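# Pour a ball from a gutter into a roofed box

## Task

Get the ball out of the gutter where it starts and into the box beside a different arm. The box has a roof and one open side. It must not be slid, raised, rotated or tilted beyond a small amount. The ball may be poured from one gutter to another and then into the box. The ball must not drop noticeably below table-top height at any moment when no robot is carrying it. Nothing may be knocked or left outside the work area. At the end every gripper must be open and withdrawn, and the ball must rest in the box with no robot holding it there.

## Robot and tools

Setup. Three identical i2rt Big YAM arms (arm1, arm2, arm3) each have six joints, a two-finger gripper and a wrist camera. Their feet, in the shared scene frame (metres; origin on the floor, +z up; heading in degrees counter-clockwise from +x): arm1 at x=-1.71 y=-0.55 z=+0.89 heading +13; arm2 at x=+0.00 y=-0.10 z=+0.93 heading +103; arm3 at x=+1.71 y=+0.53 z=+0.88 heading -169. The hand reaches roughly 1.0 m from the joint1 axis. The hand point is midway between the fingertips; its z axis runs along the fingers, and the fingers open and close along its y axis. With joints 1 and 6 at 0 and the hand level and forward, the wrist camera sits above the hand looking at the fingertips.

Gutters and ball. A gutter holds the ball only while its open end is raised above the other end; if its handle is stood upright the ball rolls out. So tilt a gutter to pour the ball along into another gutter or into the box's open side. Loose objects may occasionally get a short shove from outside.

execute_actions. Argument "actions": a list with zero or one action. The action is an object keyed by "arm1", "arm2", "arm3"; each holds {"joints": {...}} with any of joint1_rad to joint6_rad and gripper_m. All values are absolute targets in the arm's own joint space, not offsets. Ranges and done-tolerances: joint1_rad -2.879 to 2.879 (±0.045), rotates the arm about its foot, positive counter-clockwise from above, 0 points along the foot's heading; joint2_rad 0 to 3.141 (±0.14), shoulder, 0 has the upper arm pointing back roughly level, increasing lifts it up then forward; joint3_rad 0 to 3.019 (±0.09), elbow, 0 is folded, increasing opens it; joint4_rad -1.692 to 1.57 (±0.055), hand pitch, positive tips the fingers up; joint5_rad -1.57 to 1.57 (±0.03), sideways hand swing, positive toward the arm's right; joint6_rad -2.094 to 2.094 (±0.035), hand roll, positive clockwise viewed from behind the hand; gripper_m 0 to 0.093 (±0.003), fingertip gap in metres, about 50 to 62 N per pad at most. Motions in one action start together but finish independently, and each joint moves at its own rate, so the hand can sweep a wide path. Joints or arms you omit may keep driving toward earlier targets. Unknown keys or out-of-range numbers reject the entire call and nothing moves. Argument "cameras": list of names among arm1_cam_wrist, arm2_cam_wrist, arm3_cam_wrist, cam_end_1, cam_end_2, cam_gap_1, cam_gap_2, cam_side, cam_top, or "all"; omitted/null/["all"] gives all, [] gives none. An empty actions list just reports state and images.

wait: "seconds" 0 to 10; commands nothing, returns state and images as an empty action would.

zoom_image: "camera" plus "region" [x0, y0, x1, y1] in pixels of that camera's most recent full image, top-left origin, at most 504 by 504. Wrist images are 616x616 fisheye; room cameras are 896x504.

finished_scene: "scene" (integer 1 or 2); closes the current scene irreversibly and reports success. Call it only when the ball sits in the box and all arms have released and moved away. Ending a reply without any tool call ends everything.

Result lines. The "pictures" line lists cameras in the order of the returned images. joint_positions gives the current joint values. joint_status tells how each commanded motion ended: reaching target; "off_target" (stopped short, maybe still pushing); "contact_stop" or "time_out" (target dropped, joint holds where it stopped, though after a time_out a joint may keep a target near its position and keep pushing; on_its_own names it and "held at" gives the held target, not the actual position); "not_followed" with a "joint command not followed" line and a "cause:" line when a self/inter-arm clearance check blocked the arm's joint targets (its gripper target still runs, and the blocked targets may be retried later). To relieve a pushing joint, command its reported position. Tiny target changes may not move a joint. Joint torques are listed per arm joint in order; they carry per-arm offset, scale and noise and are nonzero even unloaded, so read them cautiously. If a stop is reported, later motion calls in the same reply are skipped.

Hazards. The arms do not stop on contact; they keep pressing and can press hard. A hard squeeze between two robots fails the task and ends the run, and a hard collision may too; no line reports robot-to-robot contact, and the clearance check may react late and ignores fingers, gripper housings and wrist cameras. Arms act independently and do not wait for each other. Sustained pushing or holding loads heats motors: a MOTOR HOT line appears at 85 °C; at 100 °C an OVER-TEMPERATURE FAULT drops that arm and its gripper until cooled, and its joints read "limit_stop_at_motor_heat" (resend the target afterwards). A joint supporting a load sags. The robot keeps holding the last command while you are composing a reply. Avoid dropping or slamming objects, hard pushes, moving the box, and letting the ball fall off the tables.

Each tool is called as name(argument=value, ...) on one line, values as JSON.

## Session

execute_actions(actions=[], cameras=["cam_end_1","cam_end_2","cam_top","cam_side"])

Scene clock: 0.00 s.
Joint torques (N m, as the arm reports them, + toward a larger angle): no reading
Motor temperatures (°C, as the motors report them): arm1=[21 26 26 23 25 24] | arm2=[24 26 26 24 23 24] | arm3=[23 23 24 25 22 24]
arm1.joint_positions: joint1_rad=+0.608 joint2_rad=+0.437 joint3_rad=+1.662 joint4_rad=-1.191 joint5_rad=+0.301 joint6_rad=-0.642 gripper_m=+0.094
arm1.joint_status: not commanded
arm1.hand: x=-1.6268 y=-0.5316 z=+1.6053 quat_wxyz=(-0.718, +0.385, -0.579, +0.033) (m; scene frame)
arm2.joint_positions: joint1_rad=-0.101 joint2_rad=+0.438 joint3_rad=+1.386 joint4_rad=-1.584 joint5_rad=-0.128 joint6_rad=+0.126 gripper_m=+0.094
arm2.joint_status: not commanded
arm2.hand: x=-0.0398 y=+0.0255 z=+1.4465 quat_wxyz=(-0.230, +0.653, -0.607, -0.390) (m; scene frame)
arm3.joint_positions: joint1_rad=-0.377 joint2_rad=+0.630 joint3_rad=+1.457 joint4_rad=-1.355 joint5_rad=-0.264 joint6_rad=-0.298 gripper_m=+0.094
arm3.joint_status: not commanded
arm3.hand: x=+1.4944 y=+0.5322 z=+1.4554 quat_wxyz=(+0.005, -0.852, -0.111, +0.511) (m; scene frame)
pictures: cam_end_1, cam_end_2, cam_side, cam_top
Images, in order (width x height): cam_end_1 896x504, cam_end_2 896x504, cam_side 896x504, cam_top 896x504.

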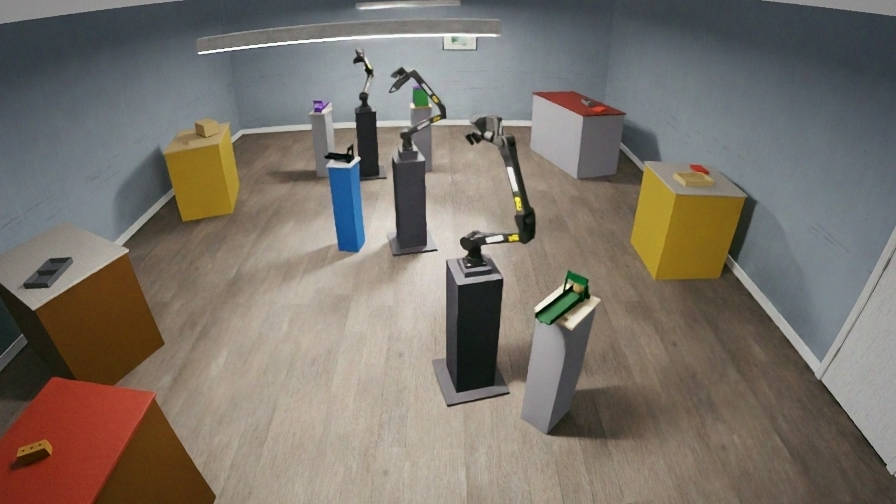

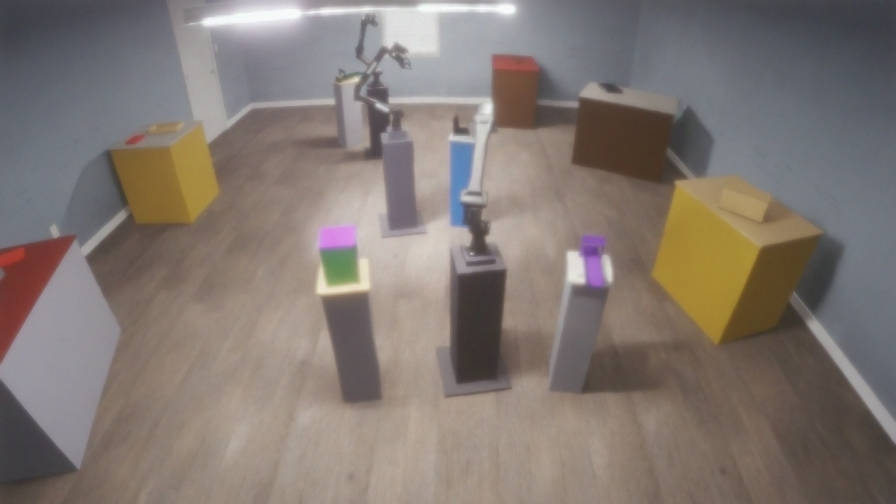

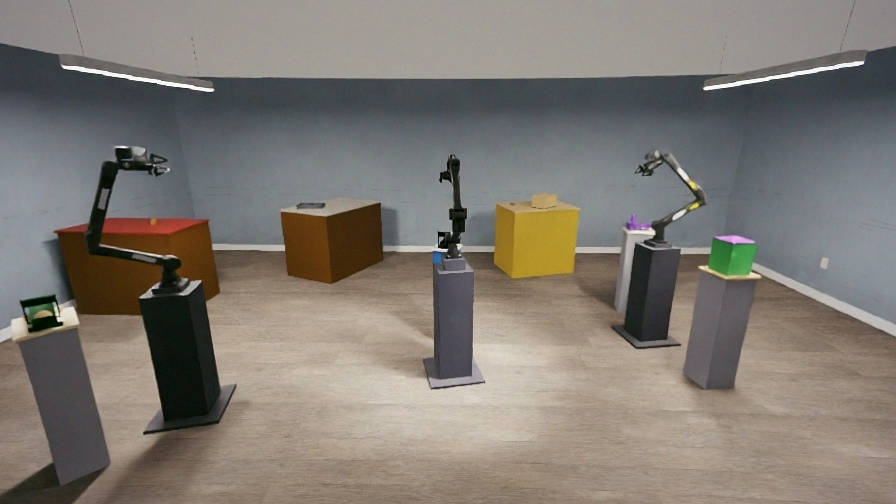

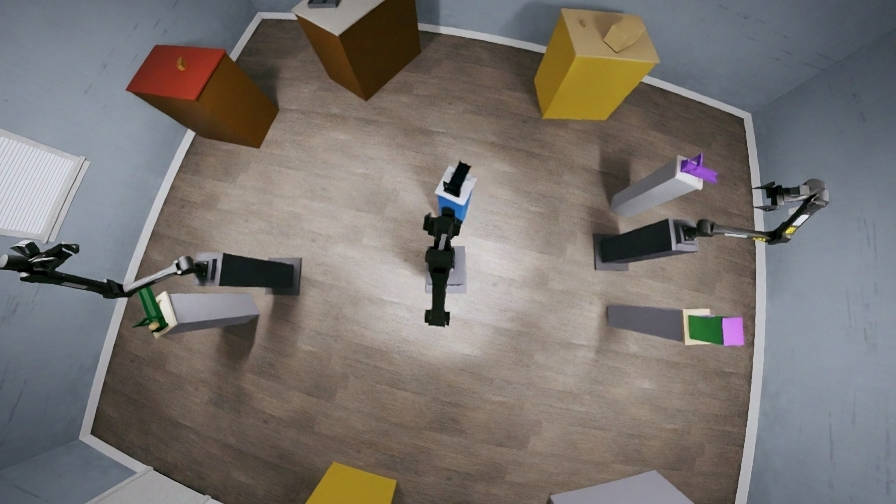

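execute_actions(actions=[{"arm1":{"joints":{"joint1_rad":-2.2,"joint2_rad":1.85,"joint3_rad":1.8,"joint4_rad":-1.47,"joint5_rad":0,"joint6_rad":0}},"arm2":{"joints":{"joint1_rad":-0.1,"joint2_rad":1.5,"joint3_rad":1.3,"joint4_rad":-1.34,"joint5_rad":0,"joint6_rad":0}},"arm3":{"joints":{"joint1_rad":-1.8,"joint2_rad":1.85,"joint3_rad":1.82,"joint4_rad":-1.47,"joint5_rad":0,"joint6_rad":0}}}], cameras=["arm1_cam_wrist","arm2_cam_wrist","arm3_cam_wrist"])

Scene clock: 2.70 s.
Joint torques (N m, as the arm reports them, + toward a larger angle): arm1=[  1.31 -19.69   9.09   0.05   0.05   0.08] | arm2=[  0.24 -15.17  10.01   0.69   0.12  -0.15] | arm3=[  1.27 -14.12   9.9    0.73   0.03   0.14]
Motor temperatures (°C, as the motors report them): arm1=[21 27 26 23 25 24] | arm2=[24 27 26 24 23 24] | arm3=[23 24 25 25 22 24]
arm1.joint_positions: joint1_rad=-2.211 joint2_rad=+1.851 joint3_rad=+1.800 joint4_rad=-1.460 joint5_rad=-0.001 joint6_rad=-0.007 gripper_m=+0.094
arm1.joint_status: all done
arm1.hand: x=-1.9478 y=-1.0932 z=+1.0963 quat_wxyz=(-0.017, -0.833, -0.552, +0.025) (m; scene frame)
arm2.joint_positions: joint1_rad=-0.101 joint2_rad=+1.507 joint3_rad=+1.292 joint4_rad=-1.353 joint5_rad=-0.003 joint6_rad=+0.013 gripper_m=+0.094
arm2.joint_status: all done
arm2.hand: x=-0.0583 y=+0.3375 z=+1.1138 quat_wxyz=(-0.001, +0.748, -0.664, +0.000) (m; scene frame)
arm3.joint_positions: joint1_rad=-1.807 joint2_rad=+1.860 joint3_rad=+1.791 joint4_rad=-1.463 joint5_rad=+0.000 joint6_rad=-0.012 gripper_m=+0.094
arm3.joint_status: all done
arm3.hand: x=+1.7447 y=+1.1166 z=+1.0817 quat_wxyz=(+0.008, -0.695, +0.719, +0.014) (m; scene frame)
pictures: arm1_cam_wrist, arm2_cam_wrist, arm3_cam_wrist
Images, in order (width x height): arm1_cam_wrist 616x616, arm2_cam_wrist 616x616, arm3_cam_wrist 616x616.

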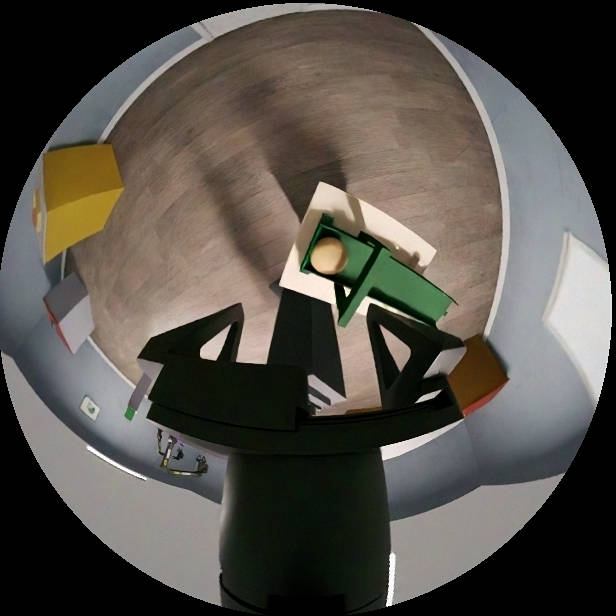

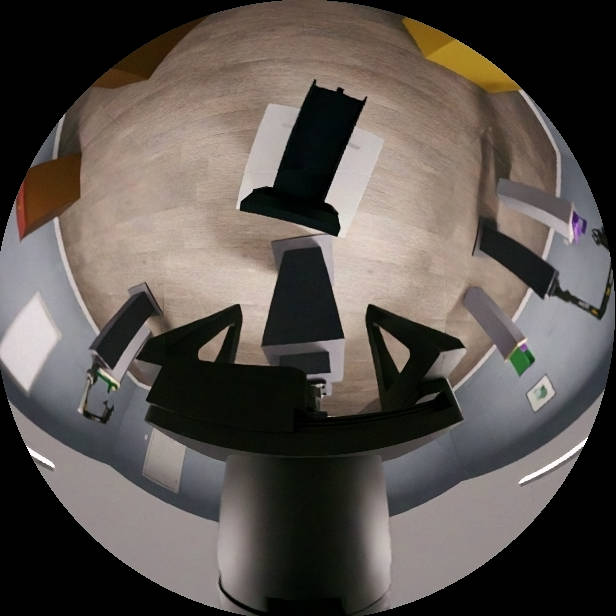

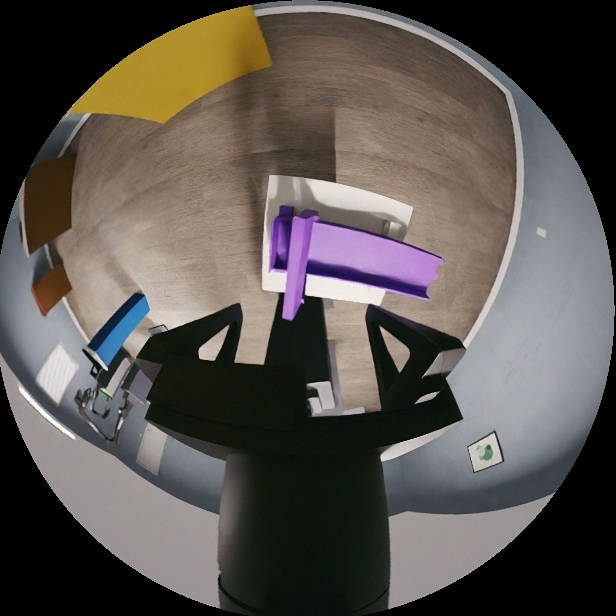

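execute_actions(actions=[{"arm1":{"joints":{"joint1_rad":-2.28,"joint2_rad":1.92,"joint3_rad":1.66,"joint4_rad":-1.38,"joint5_rad":0.27,"joint6_rad":0.31}},"arm2":{"joints":{"joint1_rad":-0.04,"joint2_rad":1.58,"joint3_rad":1.085,"joint4_rad":-0.775,"joint5_rad":0.09,"joint6_rad":-1.235}},"arm3":{"joints":{"joint1_rad":-1.722,"joint2_rad":1.92,"joint3_rad":1.73,"joint4_rad":-1.395,"joint5_rad":0.28,"joint6_rad":0.245}}}], cameras=["arm1_cam_wrist","arm2_cam_wrist","arm3_cam_wrist"])

Scene clock: 5.17 s.
Joint torques (N m, as the arm reports them, + toward a larger angle): arm1=[  1.09 -19.58   7.95   0.57   0.38   0.12] | arm2=[  0.48 -16.27   9.96   1.62   0.07  -0.17] | arm3=[  0.38 -15.47   8.28   1.15   0.4    0.19]
Motor temperatures (°C, as the motors report them): arm1=[21 27 27 23 25 24] | arm2=[24 27 27 24 23 24] | arm3=[23 24 25 25 22 24]
arm1.joint_positions: joint1_rad=-2.285 joint2_rad=+1.919 joint3_rad=+1.667 joint4_rad=-1.390 joint5_rad=+0.266 joint6_rad=+0.301 gripper_m=+0.094
arm1.joint_status: all done
arm1.hand: x=-2.0179 y=-1.0354 z=+1.0143 quat_wxyz=(+0.124, -0.913, -0.385, +0.058) (m; scene frame)
arm2.joint_positions: joint1_rad=-0.046 joint2_rad=+1.596 joint3_rad=+1.070 joint4_rad=-0.796 joint5_rad=+0.088 joint6_rad=-1.222 gripper_m=+0.094
arm2.joint_status: all done
arm2.hand: x=-0.0754 y=+0.3863 z=+1.0064 quat_wxyz=(-0.131, +0.988, -0.086, +0.011) (m; scene frame)
arm3.joint_positions: joint1_rad=-1.715 joint2_rad=+1.940 joint3_rad=+1.718 joint4_rad=-1.403 joint5_rad=+0.277 joint6_rad=+0.231 gripper_m=+0.094
arm3.joint_status: all done
arm3.hand: x=+1.7375 y=+1.1144 z=+1.0162 quat_wxyz=(+0.088, -0.636, +0.760, -0.104) (m; scene frame)
pictures: arm1_cam_wrist, arm2_cam_wrist, arm3_cam_wrist
Images, in order (width x height): arm1_cam_wrist 616x616, arm2_cam_wrist 616x616, arm3_cam_wrist 616x616.

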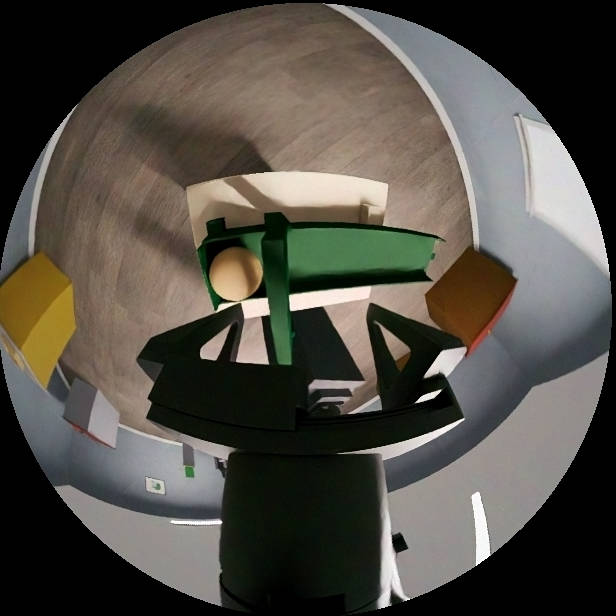

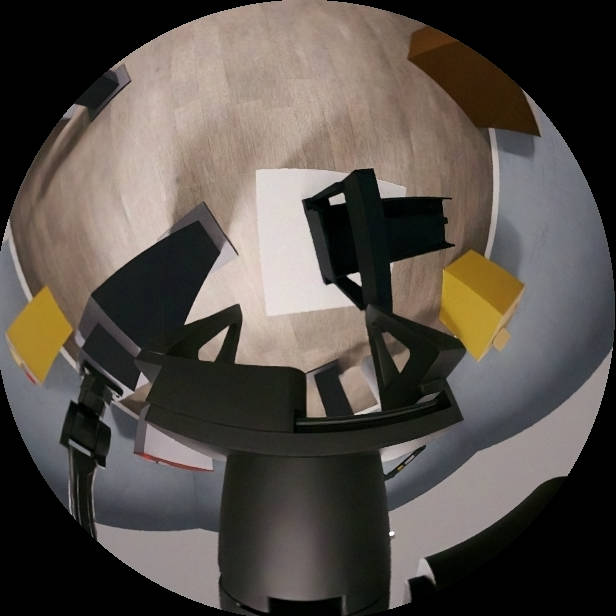

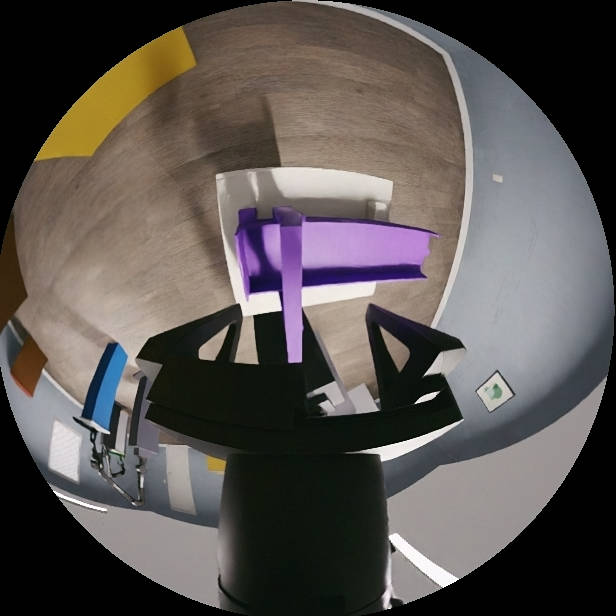

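execute_actions(actions=[{"arm1":{"joints":{"joint1_rad":-2.26,"joint3_rad":1.605,"joint4_rad":-1.34,"gripper_m":0.05}},"arm2":{"joints":{"joint2_rad":1.45,"joint4_rad":-0.9}},"arm3":{"joints":{"joint3_rad":1.67,"joint4_rad":-1.35,"gripper_m":0.05}}}], cameras=[])

execute_actions(actions=[{"arm2":{"joints":{"joint2_rad":1.62,"joint3_rad":1.31,"joint5_rad":0,"joint6_rad":-1.55}}}], cameras=["arm1_cam_wrist","arm2_cam_wrist","arm3_cam_wrist"])

Scene clock: 6.37 s.
Joint torques (N m, as the arm reports them, + toward a larger angle): arm1=[  1.32 -19.27   7.27   0.57   0.36   0.13] | arm2=[  0.38 -12.26  10.87  -0.05   0.09  -0.13] | arm3=[  0.36 -15.06   7.72   1.18   0.39   0.18]
Motor temperatures (°C, as the motors report them): arm1=[21 28 27 23 26 24] | arm2=[24 27 27 24 23 24] | arm3=[23 24 26 25 22 25]
arm1.joint_positions: joint1_rad=-2.270 joint2_rad=+1.915 joint3_rad=+1.618 joint4_rad=-1.350 joint5_rad=+0.267 joint6_rad=+0.302 gripper_m=+0.050
arm1.joint_status: all done
arm1.hand: x=-2.0073 y=-1.0335 z=+0.9988 quat_wxyz=(+0.126, -0.909, -0.392, +0.057) (m; scene frame)
arm2.joint_positions: joint1_rad=-0.046 joint2_rad=+1.445 joint3_rad=+1.070 joint4_rad=-0.885 joint5_rad=+0.088 joint6_rad=-1.223 gripper_m=+0.094
arm2.joint_status: all done
arm2.hand: x=-0.0723 y=+0.3687 z=+1.0699 quat_wxyz=(-0.161, +0.983, -0.087, +0.003) (m; scene frame)
arm3.joint_positions: joint1_rad=-1.715 joint2_rad=+1.935 joint3_rad=+1.664 joint4_rad=-1.358 joint5_rad=+0.277 joint6_rad=+0.231 gripper_m=+0.050
arm3.joint_status: all done
arm3.hand: x=+1.7377 y=+1.1069 z=+0.9991 quat_wxyz=(+0.086, -0.636, +0.760, -0.106) (m; scene frame)
pictures: none
No camera images: the call's "cameras" was empty. Leave "cameras" out to get every camera's image.

Scene clock: 7.70 s.
Joint torques (N m, as the arm reports them, + toward a larger angle): arm1=[  1.18 -19.18   7.39   0.59   0.36   0.12] | arm2=[  0.75 -17.35  14.23   0.34  -0.2   -0.08] | arm3=[  0.29 -14.89   7.77   1.18   0.39   0.18]
Motor temperatures (°C, as the motors report them): arm1=[21 28 27 23 26 24] | arm2=[24 27 28 24 23 24] | arm3=[23 25 26 25 22 25]
arm1.joint_positions: joint1_rad=-2.270 joint2_rad=+1.915 joint3_rad=+1.618 joint4_rad=-1.350 joint5_rad=+0.267 joint6_rad=+0.302 gripper_m=+0.050
arm1.joint_status: not commanded
arm1.hand: x=-2.0073 y=-1.0335 z=+0.9988 quat_wxyz=(+0.126, -0.909, -0.392, +0.057) (m; scene frame)
arm2.joint_positions: joint1_rad=-0.046 joint2_rad=+1.632 joint3_rad=+1.250 joint4_rad=-0.890 joint5_rad=+0.003 joint6_rad=-1.537 gripper_m=+0.094
arm2.joint_status: all done
arm2.hand: x=-0.0992 y=+0.4324 z=+1.0556 quat_wxyz=(-0.148, +0.986, +0.075, -0.013) (m; scene frame)
arm3.joint_positions: joint1_rad=-1.715 joint2_rad=+1.935 joint3_rad=+1.664 joint4_rad=-1.358 joint5_rad=+0.277 joint6_rad=+0.231 gripper_m=+0.050
arm3.joint_status: not commanded
arm3.hand: x=+1.7377 y=+1.1069 z=+0.9991 quat_wxyz=(+0.086, -0.636, +0.760, -0.106) (m; scene frame)
pictures: arm1_cam_wrist, arm2_cam_wrist, arm3_cam_wrist
Images, in order (width x height): arm1_cam_wrist 616x616, arm2_cam_wrist 616x616, arm3_cam_wrist 616x616.

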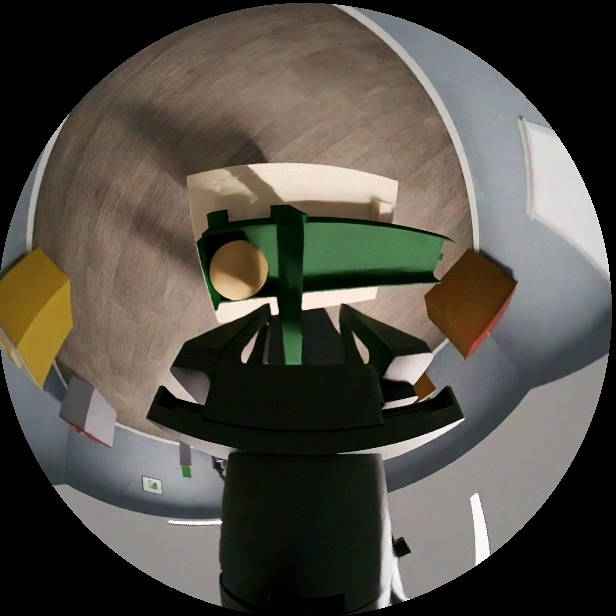

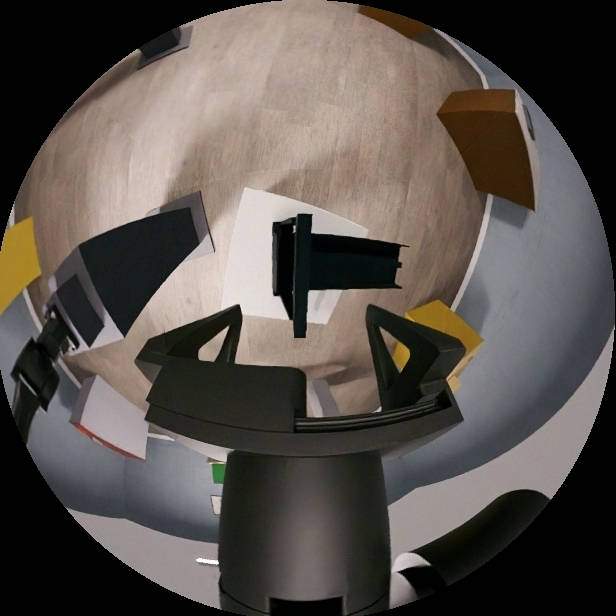

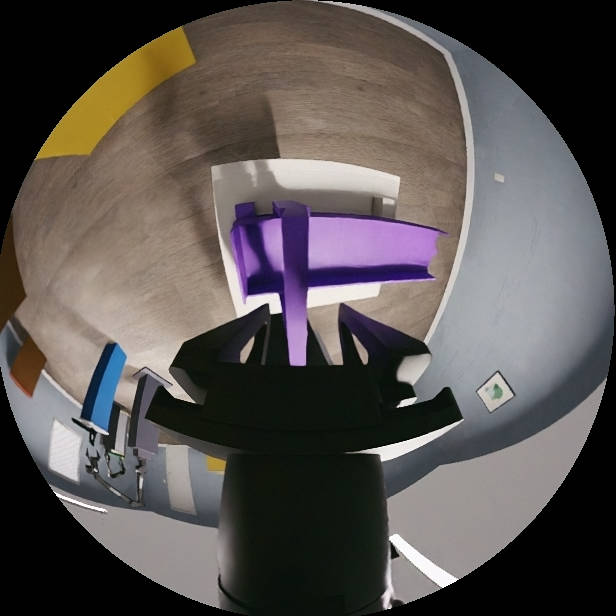

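execute_actions(actions=[{"arm1":{"joints":{"joint1_rad":-2.247,"joint3_rad":1.585,"joint4_rad":-1.32}},"arm2":{"joints":{"joint2_rad":1.76,"joint4_rad":-0.76,"gripper_m":0.05}},"arm3":{"joints":{"joint3_rad":1.65,"joint4_rad":-1.33}}}], cameras=["arm2_cam_wrist"])

execute_actions(actions=[{"arm1":{"joints":{"gripper_m":0}},"arm2":{"joints":{"gripper_m":0}},"arm3":{"joints":{"gripper_m":0}}}], cameras=["arm1_cam_wrist"])

execute_actions(actions=[{"arm1":{"joints":{"joint2_rad":1.7,"joint5_rad":0.5,"joint6_rad":0.1}},"arm2":{"joints":{"joint2_rad":1.55}},"arm3":{"joints":{"joint2_rad":1.7}}}], cameras=["arm1_cam_wrist","arm2_cam_wrist","cam_side"])

Scene clock: 8.93 s.
Joint torques (N m, as the arm reports them, + toward a larger angle): arm1=[  1.42 -19.12   7.06   0.56   0.36   0.12] | arm2=[  0.46 -19.22  12.87   1.72  -0.18  -0.11] | arm3=[  0.36 -14.87   7.45   1.19   0.39   0.19]
Motor temperatures (°C, as the motors report them): arm1=[21 28 27 23 26 24] | arm2=[24 27 28 24 23 24] | arm3=[23 25 26 25 22 25]
arm1.joint_positions: joint1_rad=-2.258 joint2_rad=+1.914 joint3_rad=+1.600 joint4_rad=-1.330 joint5_rad=+0.267 joint6_rad=+0.302 gripper_m=+0.050
arm1.joint_status: all done
arm1.hand: x=-2.0007 y=-1.0356 z=+0.9924 quat_wxyz=(+0.125, -0.907, -0.397, +0.059) (m; scene frame)
arm2.joint_positions: joint1_rad=-0.046 joint2_rad=+1.776 joint3_rad=+1.260 joint4_rad=-0.780 joint5_rad=+0.003 joint6_rad=-1.538 gripper_m=+0.050
arm2.joint_status: all done
arm2.hand: x=-0.1035 y=+0.4569 z=+0.9906 quat_wxyz=(-0.136, +0.988, +0.076, -0.012) (m; scene frame)
arm3.joint_positions: joint1_rad=-1.715 joint2_rad=+1.935 joint3_rad=+1.648 joint4_rad=-1.338 joint5_rad=+0.277 joint6_rad=+0.231 gripper_m=+0.050
arm3.joint_status: all done
arm3.hand: x=+1.7376 y=+1.1062 z=+0.9931 quat_wxyz=(+0.088, -0.636, +0.760, -0.104) (m; scene frame)
pictures: arm2_cam_wrist
Images, in order (width x height): arm2_cam_wrist 616x616.

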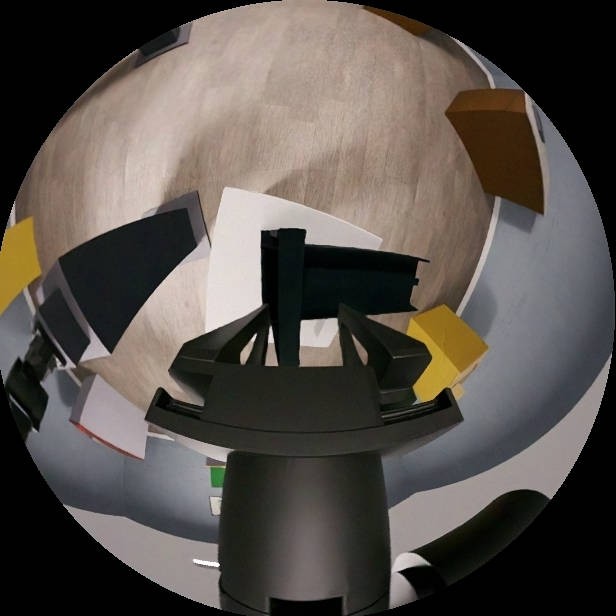

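Scene clock: 9.63 s.
Joint torques (N m, as the arm reports them, + toward a larger angle): arm1=[  1.39 -18.72   7.16   0.38   0.46   0.08] | arm2=[  0.29 -19.83  12.71   1.2   -0.08  -0.08] | arm3=[  0.38 -14.64   7.58   1.07   0.5    0.18]
Motor temperatures (°C, as the motors report them): arm1=[21 28 27 23 26 24] | arm2=[24 27 28 24 23 24] | arm3=[23 25 26 25 22 25]
arm1.joint_positions: joint1_rad=-2.258 joint2_rad=+1.911 joint3_rad=+1.600 joint4_rad=-1.325 joint5_rad=+0.264 joint6_rad=+0.304 gripper_m=+0.011
arm1.joint_status: gripper_m off_target (ended at +0.011, target +0.000)
arm1.hand: x=-2.0006 y=-1.0371 z=+0.9941 quat_wxyz=(+0.121, -0.908, -0.396, +0.061) (m; scene frame)
arm2.joint_positions: joint1_rad=-0.046 joint2_rad=+1.776 joint3_rad=+1.261 joint4_rad=-0.773 joint5_rad=+0.000 joint6_rad=-1.543 gripper_m=+0.011
arm2.joint_status: gripper_m off_target (ended at +0.011, target +0.000)
arm2.hand: x=-0.1044 y=+0.4588 z=+0.9913 quat_wxyz=(-0.140, +0.987, +0.078, -0.013) (m; scene frame)
arm3.joint_positions: joint1_rad=-1.715 joint2_rad=+1.932 joint3_rad=+1.646 joint4_rad=-1.336 joint5_rad=+0.274 joint6_rad=+0.232 gripper_m=+0.011
arm3.joint_status: gripper_m off_target (ended at +0.011, target +0.000)
arm3.hand: x=+1.7374 y=+1.1063 z=+0.9941 quat_wxyz=(+0.088, -0.635, +0.761, -0.102) (m; scene frame)
pictures: arm1_cam_wrist
Images, in order (width x height): arm1_cam_wrist 616x616.

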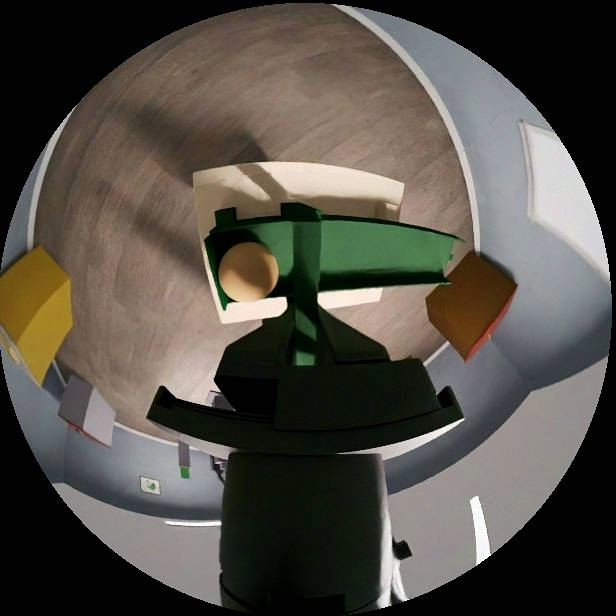

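Scene clock: 10.97 s.
Joint torques (N m, as the arm reports them, + toward a larger angle): arm1=[  1.21 -17.43   9.41   0.71   0.67  -0.04] | arm2=[  0.94 -15.84  14.07   1.5   -0.05  -0.05] | arm3=[  0.36 -12.78   9.77   1.4    0.48   0.17]
Motor temperatures (°C, as the motors report them): arm1=[21 28 27 23 26 24] | arm2=[24 28 29 24 23 24] | arm3=[23 25 26 26 22 25]
arm1.joint_positions: joint1_rad=-2.256 joint2_rad=+1.700 joint3_rad=+1.581 joint4_rad=-1.325 joint5_rad=+0.492 joint6_rad=+0.108 gripper_m=+0.011
arm1.joint_status: all done
arm1.hand: x=-2.0265 y=-1.0087 z=+1.1135 quat_wxyz=(+0.163, -0.854, -0.455, +0.190) (m; scene frame)
arm2.joint_positions: joint1_rad=-0.046 joint2_rad=+1.554 joint3_rad=+1.261 joint4_rad=-0.773 joint5_rad=+0.000 joint6_rad=-1.543 gripper_m=+0.011
arm2.joint_status: all done
arm2.hand: x=-0.1051 y=+0.4602 z=+1.1128 quat_wxyz=(-0.248, +0.965, +0.077, -0.025) (m; scene frame)
arm3.joint_positions: joint1_rad=-1.715 joint2_rad=+1.719 joint3_rad=+1.626 joint4_rad=-1.335 joint5_rad=+0.274 joint6_rad=+0.232 gripper_m=+0.011
arm3.joint_status: all done
arm3.hand: x=+1.7392 y=+1.0927 z=+1.1026 quat_wxyz=(+0.145, -0.624, +0.768, -0.026) (m; scene frame)
pictures: arm1_cam_wrist, arm2_cam_wrist, cam_side
Images, in order (width x height): arm1_cam_wrist 616x616, arm2_cam_wrist 616x616, cam_side 896x504.

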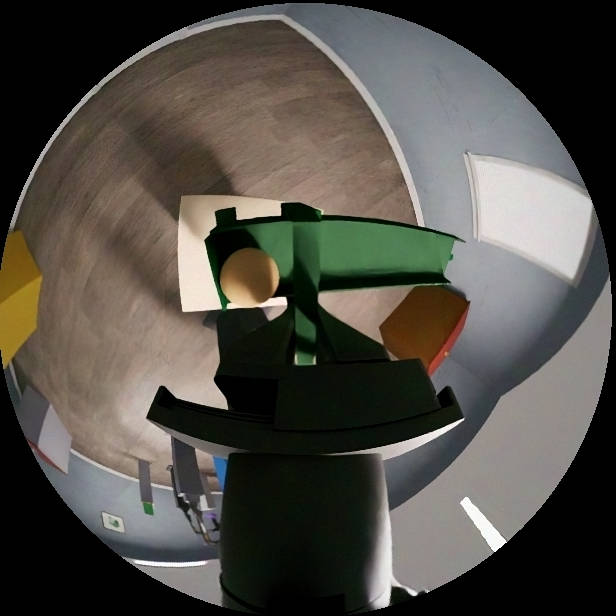

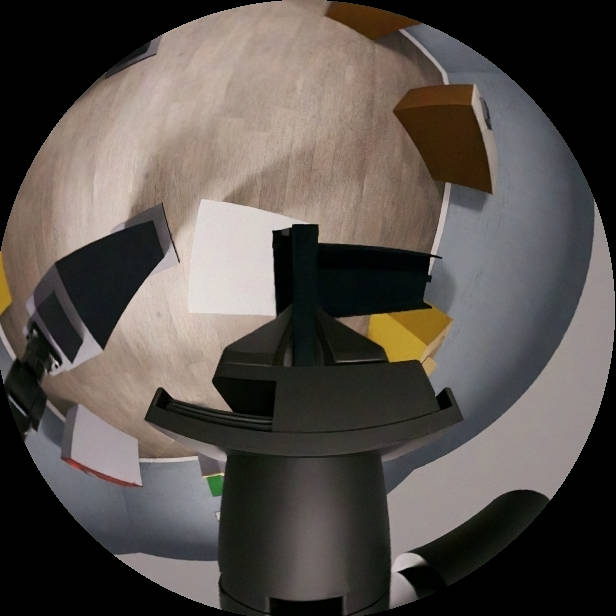

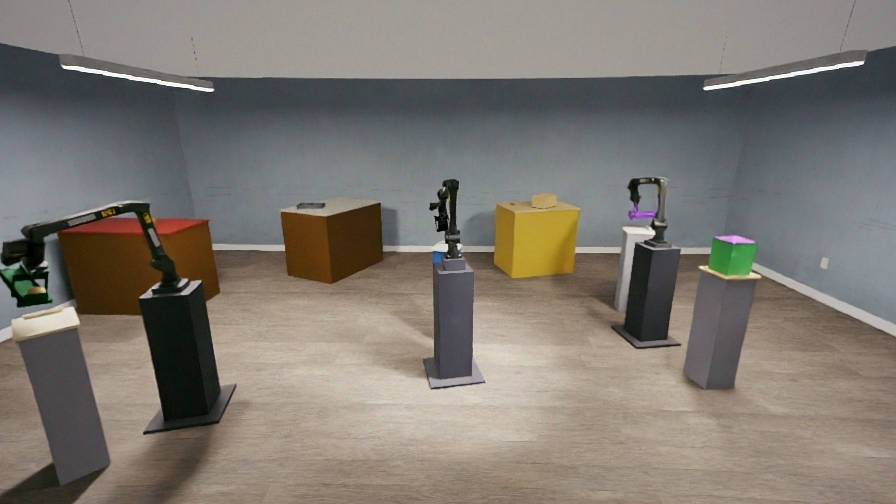

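execute_actions(actions=[{"arm1":{"joints":{"joint4_rad":-1.0,"joint6_rad":-0.8}},"arm2":{"joints":{"joint1_rad":1.0,"joint6_rad":-1.585}},"arm3":{"joints":{"joint1_rad":-0.5,"joint2_rad":1.0,"joint3_rad":1.2,"joint5_rad":0,"joint6_rad":-0.8}}}], cameras=["arm1_cam_wrist"])

execute_actions(actions=[{"arm1":{"joints":{"joint4_rad":-0.7,"joint6_rad":-1.58,"joint5_rad":0}},"arm2":{"joints":{"joint1_rad":1.615,"joint2_rad":2.07,"joint3_rad":1.71,"joint4_rad":-0.66}},"arm3":{"joints":{"joint1_rad":1.7,"joint6_rad":0}}}], cameras=["arm1_cam_wrist","arm3_cam_wrist"])

execute_actions(actions=[{"arm1":{"joints":{"joint1_rad":0.02,"joint3_rad":1.75}},"arm3":{"joints":{"joint1_rad":0.16,"joint6_rad":-1.585}}}], cameras=[])

execute_actions(actions=[{"arm1":{"joints":{"joint2_rad":1.93,"joint3_rad":2.01,"joint4_rad":-1.2}},"arm3":{"joints":{"joint2_rad":2.09,"joint3_rad":1.87,"joint4_rad":-0.79}}}], cameras=["cam_side","cam_gap_1"])

zoom_image(camera="cam_side", region=[210, 170, 410, 300])

Scene clock: 13.20 s.
Joint torques (N m, as the arm reports them, + toward a larger angle): arm1=[  1.48 -17.81   9.93   1.89   0.59  -0.03] | arm2=[  0.61 -17.03  14.05   1.66  -0.01  -0.08] | arm3=[ 1.14 -3.15  9.34  1.7   0.11 -0.1 ]
Motor temperatures (°C, as the motors report them): arm1=[21 28 27 23 26 24] | arm2=[24 28 29 24 23 24] | arm3=[23 25 27 26 22 25]
arm1.joint_positions: joint1_rad=-2.256 joint2_rad=+1.700 joint3_rad=+1.581 joint4_rad=-1.021 joint5_rad=+0.492 joint6_rad=-0.792 gripper_m=+0.011
arm1.joint_status: all done
arm1.hand: x=-2.0551 y=-1.0677 z=+1.1322 quat_wxyz=(+0.201, -0.589, -0.744, +0.243) (m; scene frame)
arm2.joint_positions: joint1_rad=+1.000 joint2_rad=+1.559 joint3_rad=+1.261 joint4_rad=-0.773 joint5_rad=-0.002 joint6_rad=-1.573 gripper_m=+0.011
arm2.joint_status: all done
arm2.hand: x=-0.5364 y=+0.0910 z=+1.1089 quat_wxyz=(-0.200, +0.790, +0.561, -0.142) (m; scene frame)
arm3.joint_positions: joint1_rad=-0.505 joint2_rad=+1.008 joint3_rad=+1.186 joint4_rad=-1.331 joint5_rad=-0.003 joint6_rad=-0.785 gripper_m=+0.011
arm3.joint_status: all done
arm3.hand: x=+1.3828 y=+0.6424 z=+1.2167 quat_wxyz=(+0.105, -0.951, -0.226, +0.183) (m; scene frame)
pictures: arm1_cam_wrist
Images, in order (width x height): arm1_cam_wrist 616x616.

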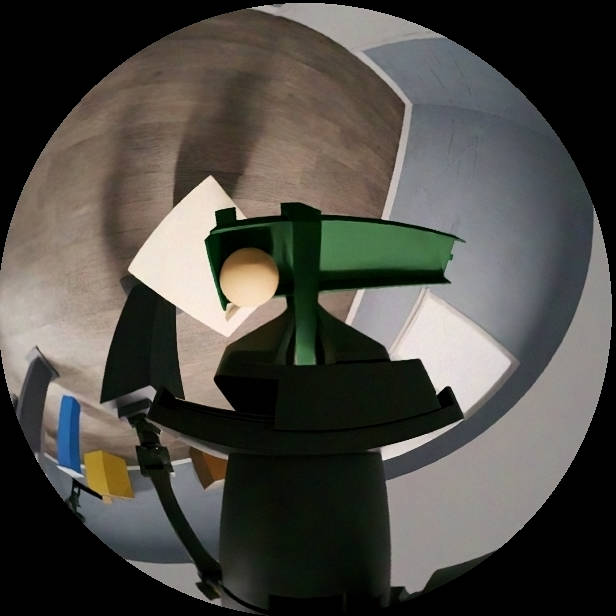

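Scene clock: 15.30 s.
Joint torques (N m, as the arm reports them, + toward a larger angle): arm1=[  1.26 -18.32  10.3    2.57  -0.21  -0.01] | arm2=[  0.01 -27.9   14.3    1.26  -0.03  -0.07] | arm3=[ 1.16 -3.72  9.32  1.7   0.17  0.12]
Motor temperatures (°C, as the motors report them): arm1=[21 29 28 23 26 24] | arm2=[24 28 30 24 23 24] | arm3=[23 25 27 26 22 25]
arm1.joint_positions: joint1_rad=-2.256 joint2_rad=+1.700 joint3_rad=+1.581 joint4_rad=-0.729 joint5_rad=+0.004 joint6_rad=-1.572 gripper_m=+0.011
arm1.joint_status: all done
arm1.hand: x=-2.0128 y=-1.1645 z=+1.1527 quat_wxyz=(+0.081, -0.209, -0.912, +0.344) (m; scene frame)
arm2.joint_positions: joint1_rad=+1.612 joint2_rad=+2.115 joint3_rad=+1.648 joint4_rad=-0.671 joint5_rad=+0.000 joint6_rad=-1.575 gripper_m=+0.011
arm2.joint_status: all done
arm2.hand: x=-0.6938 y=-0.2922 z=+0.9508 quat_wxyz=(-0.129, +0.589, +0.780, -0.170) (m; scene frame)
arm3.joint_positions: joint1_rad=+1.695 joint2_rad=+1.013 joint3_rad=+1.186 joint4_rad=-1.331 joint5_rad=-0.003 joint6_rad=-0.013 gripper_m=+0.011
arm3.joint_status: all done
arm3.hand: x=+1.8273 y=+0.1962 z=+1.2139 quat_wxyz=(-0.164, -0.569, -0.796, +0.126) (m; scene frame)
pictures: arm1_cam_wrist, arm3_cam_wrist
Images, in order (width x height): arm1_cam_wrist 616x616, arm3_cam_wrist 616x616.

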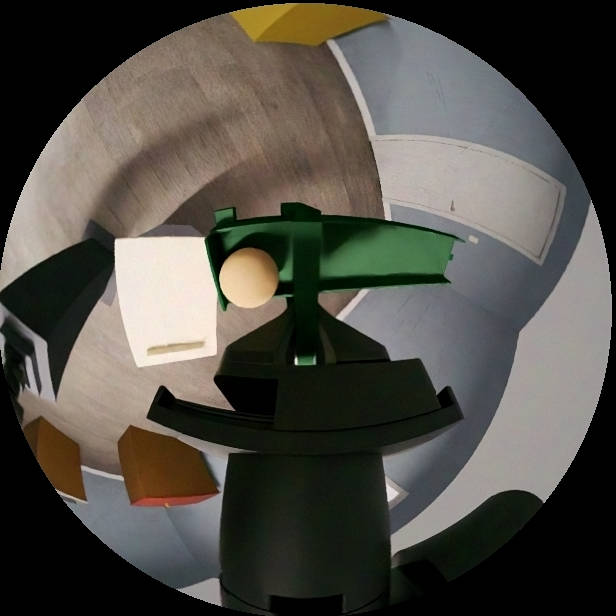

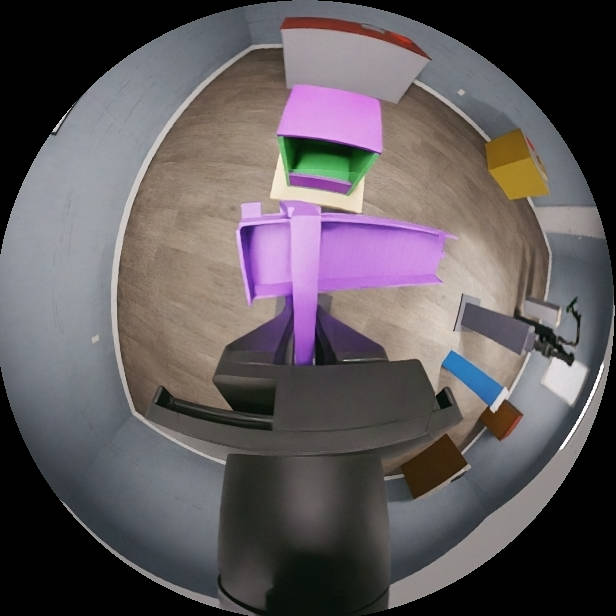

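Scene clock: 17.67 s.
Joint torques (N m, as the arm reports them, + toward a larger angle): arm1=[ -0.02 -20.88  14.98   2.17   0.06   0.02] | arm2=[  0.53 -27.63  14.12   1.44  -0.07  -0.1 ] | arm3=[ 0.3  -3.63  9.3   1.62 -0.05 -0.07]
Motor temperatures (°C, as the motors report them): arm1=[21 29 29 23 26 24] | arm2=[24 29 31 24 23 24] | arm3=[23 25 28 26 22 25]
arm1.joint_positions: joint1_rad=+0.030 joint2_rad=+1.724 joint3_rad=+1.692 joint4_rad=-0.714 joint5_rad=-0.003 joint6_rad=-1.575 gripper_m=+0.011
arm1.joint_status: all done
arm1.hand: x=-1.0304 y=-0.3676 z=+1.2010 quat_wxyz=(-0.319, +0.729, -0.555, +0.243) (m; scene frame)
arm2.joint_positions: joint1_rad=+1.612 joint2_rad=+2.115 joint3_rad=+1.648 joint4_rad=-0.671 joint5_rad=+0.000 joint6_rad=-1.575 gripper_m=+0.011
arm2.joint_status: not commanded
arm2.hand: x=-0.6938 y=-0.2922 z=+0.9508 quat_wxyz=(-0.129, +0.589, +0.780, -0.170) (m; scene frame)
arm3.joint_positions: joint1_rad=+0.166 joint2_rad=+1.013 joint3_rad=+1.186 joint4_rad=-1.331 joint5_rad=+0.000 joint6_rad=-1.572 gripper_m=+0.011
arm3.joint_status: all done
arm3.hand: x=+1.3863 y=+0.4104 z=+1.2168 quat_wxyz=(+0.119, -0.558, -0.802, +0.174) (m; scene frame)
pictures: none
No camera images: the call's "cameras" was empty. Leave "cameras" out to get every camera's image.

Scene clock: 19.70 s.
Joint torques (N m, as the arm reports them, + toward a larger angle): arm1=[  0.1  -23.09  15.65   0.76   0.03  -0.02] | arm2=[  0.36 -27.87  14.09   1.52  -0.06  -0.1 ] | arm3=[  0.34 -18.16  12.02   2.12  -0.04  -0.05]
Motor temperatures (°C, as the motors report them): arm1=[21 29 30 23 26 24] | arm2=[24 30 31 24 23 24] | arm3=[23 25 29 26 22 25]
arm1.joint_positions: joint1_rad=+0.030 joint2_rad=+1.950 joint3_rad=+1.936 joint4_rad=-1.196 joint5_rad=-0.003 joint6_rad=-1.575 gripper_m=+0.011
arm1.joint_status: all done
arm1.hand: x=-1.0451 y=-0.3716 z=+1.1071 quat_wxyz=(-0.143, +0.783, -0.596, +0.108) (m; scene frame)
arm2.joint_positions: joint1_rad=+1.612 joint2_rad=+2.115 joint3_rad=+1.648 joint4_rad=-0.671 joint5_rad=+0.000 joint6_rad=-1.575 gripper_m=+0.011
arm2.joint_status: not commanded
arm2.hand: x=-0.6938 y=-0.2922 z=+0.9508 quat_wxyz=(-0.129, +0.589, +0.780, -0.170) (m; scene frame)
arm3.joint_positions: joint1_rad=+0.166 joint2_rad=+2.111 joint3_rad=+1.814 joint4_rad=-0.800 joint5_rad=+0.000 joint6_rad=-1.574 gripper_m=+0.011
arm3.joint_status: all done
arm3.hand: x=+1.0102 y=+0.2702 z=+0.9832 quat_wxyz=(+0.137, -0.553, -0.797, +0.198) (m; scene frame)
pictures: cam_gap_1, cam_side
Images, in order (width x height): cam_gap_1 896x504, cam_side 896x504.

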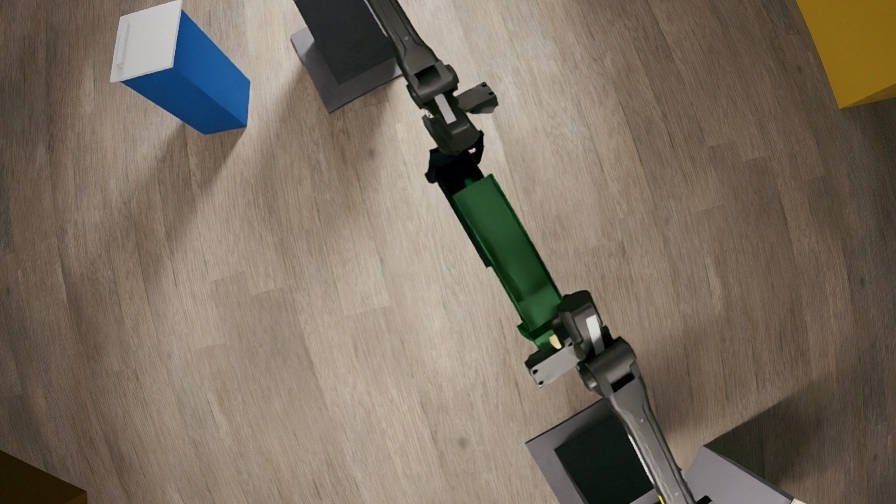

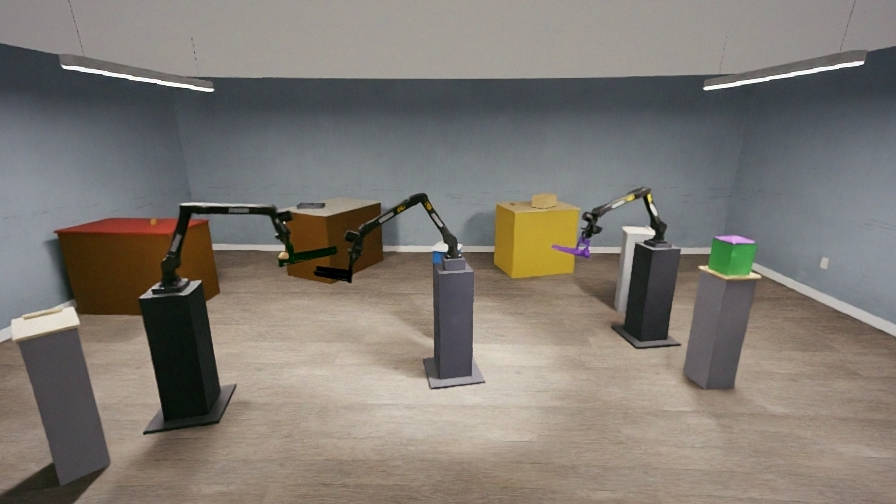

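Region (210, 170, 410, 300) of cam_side's 896x504 image, scaled by 2.520, with more detail than that image has; it fills the top 328 rows of this view, and the rest is white.

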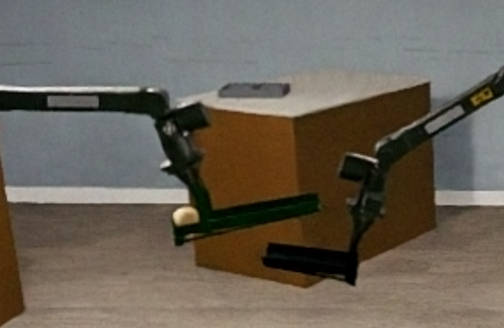

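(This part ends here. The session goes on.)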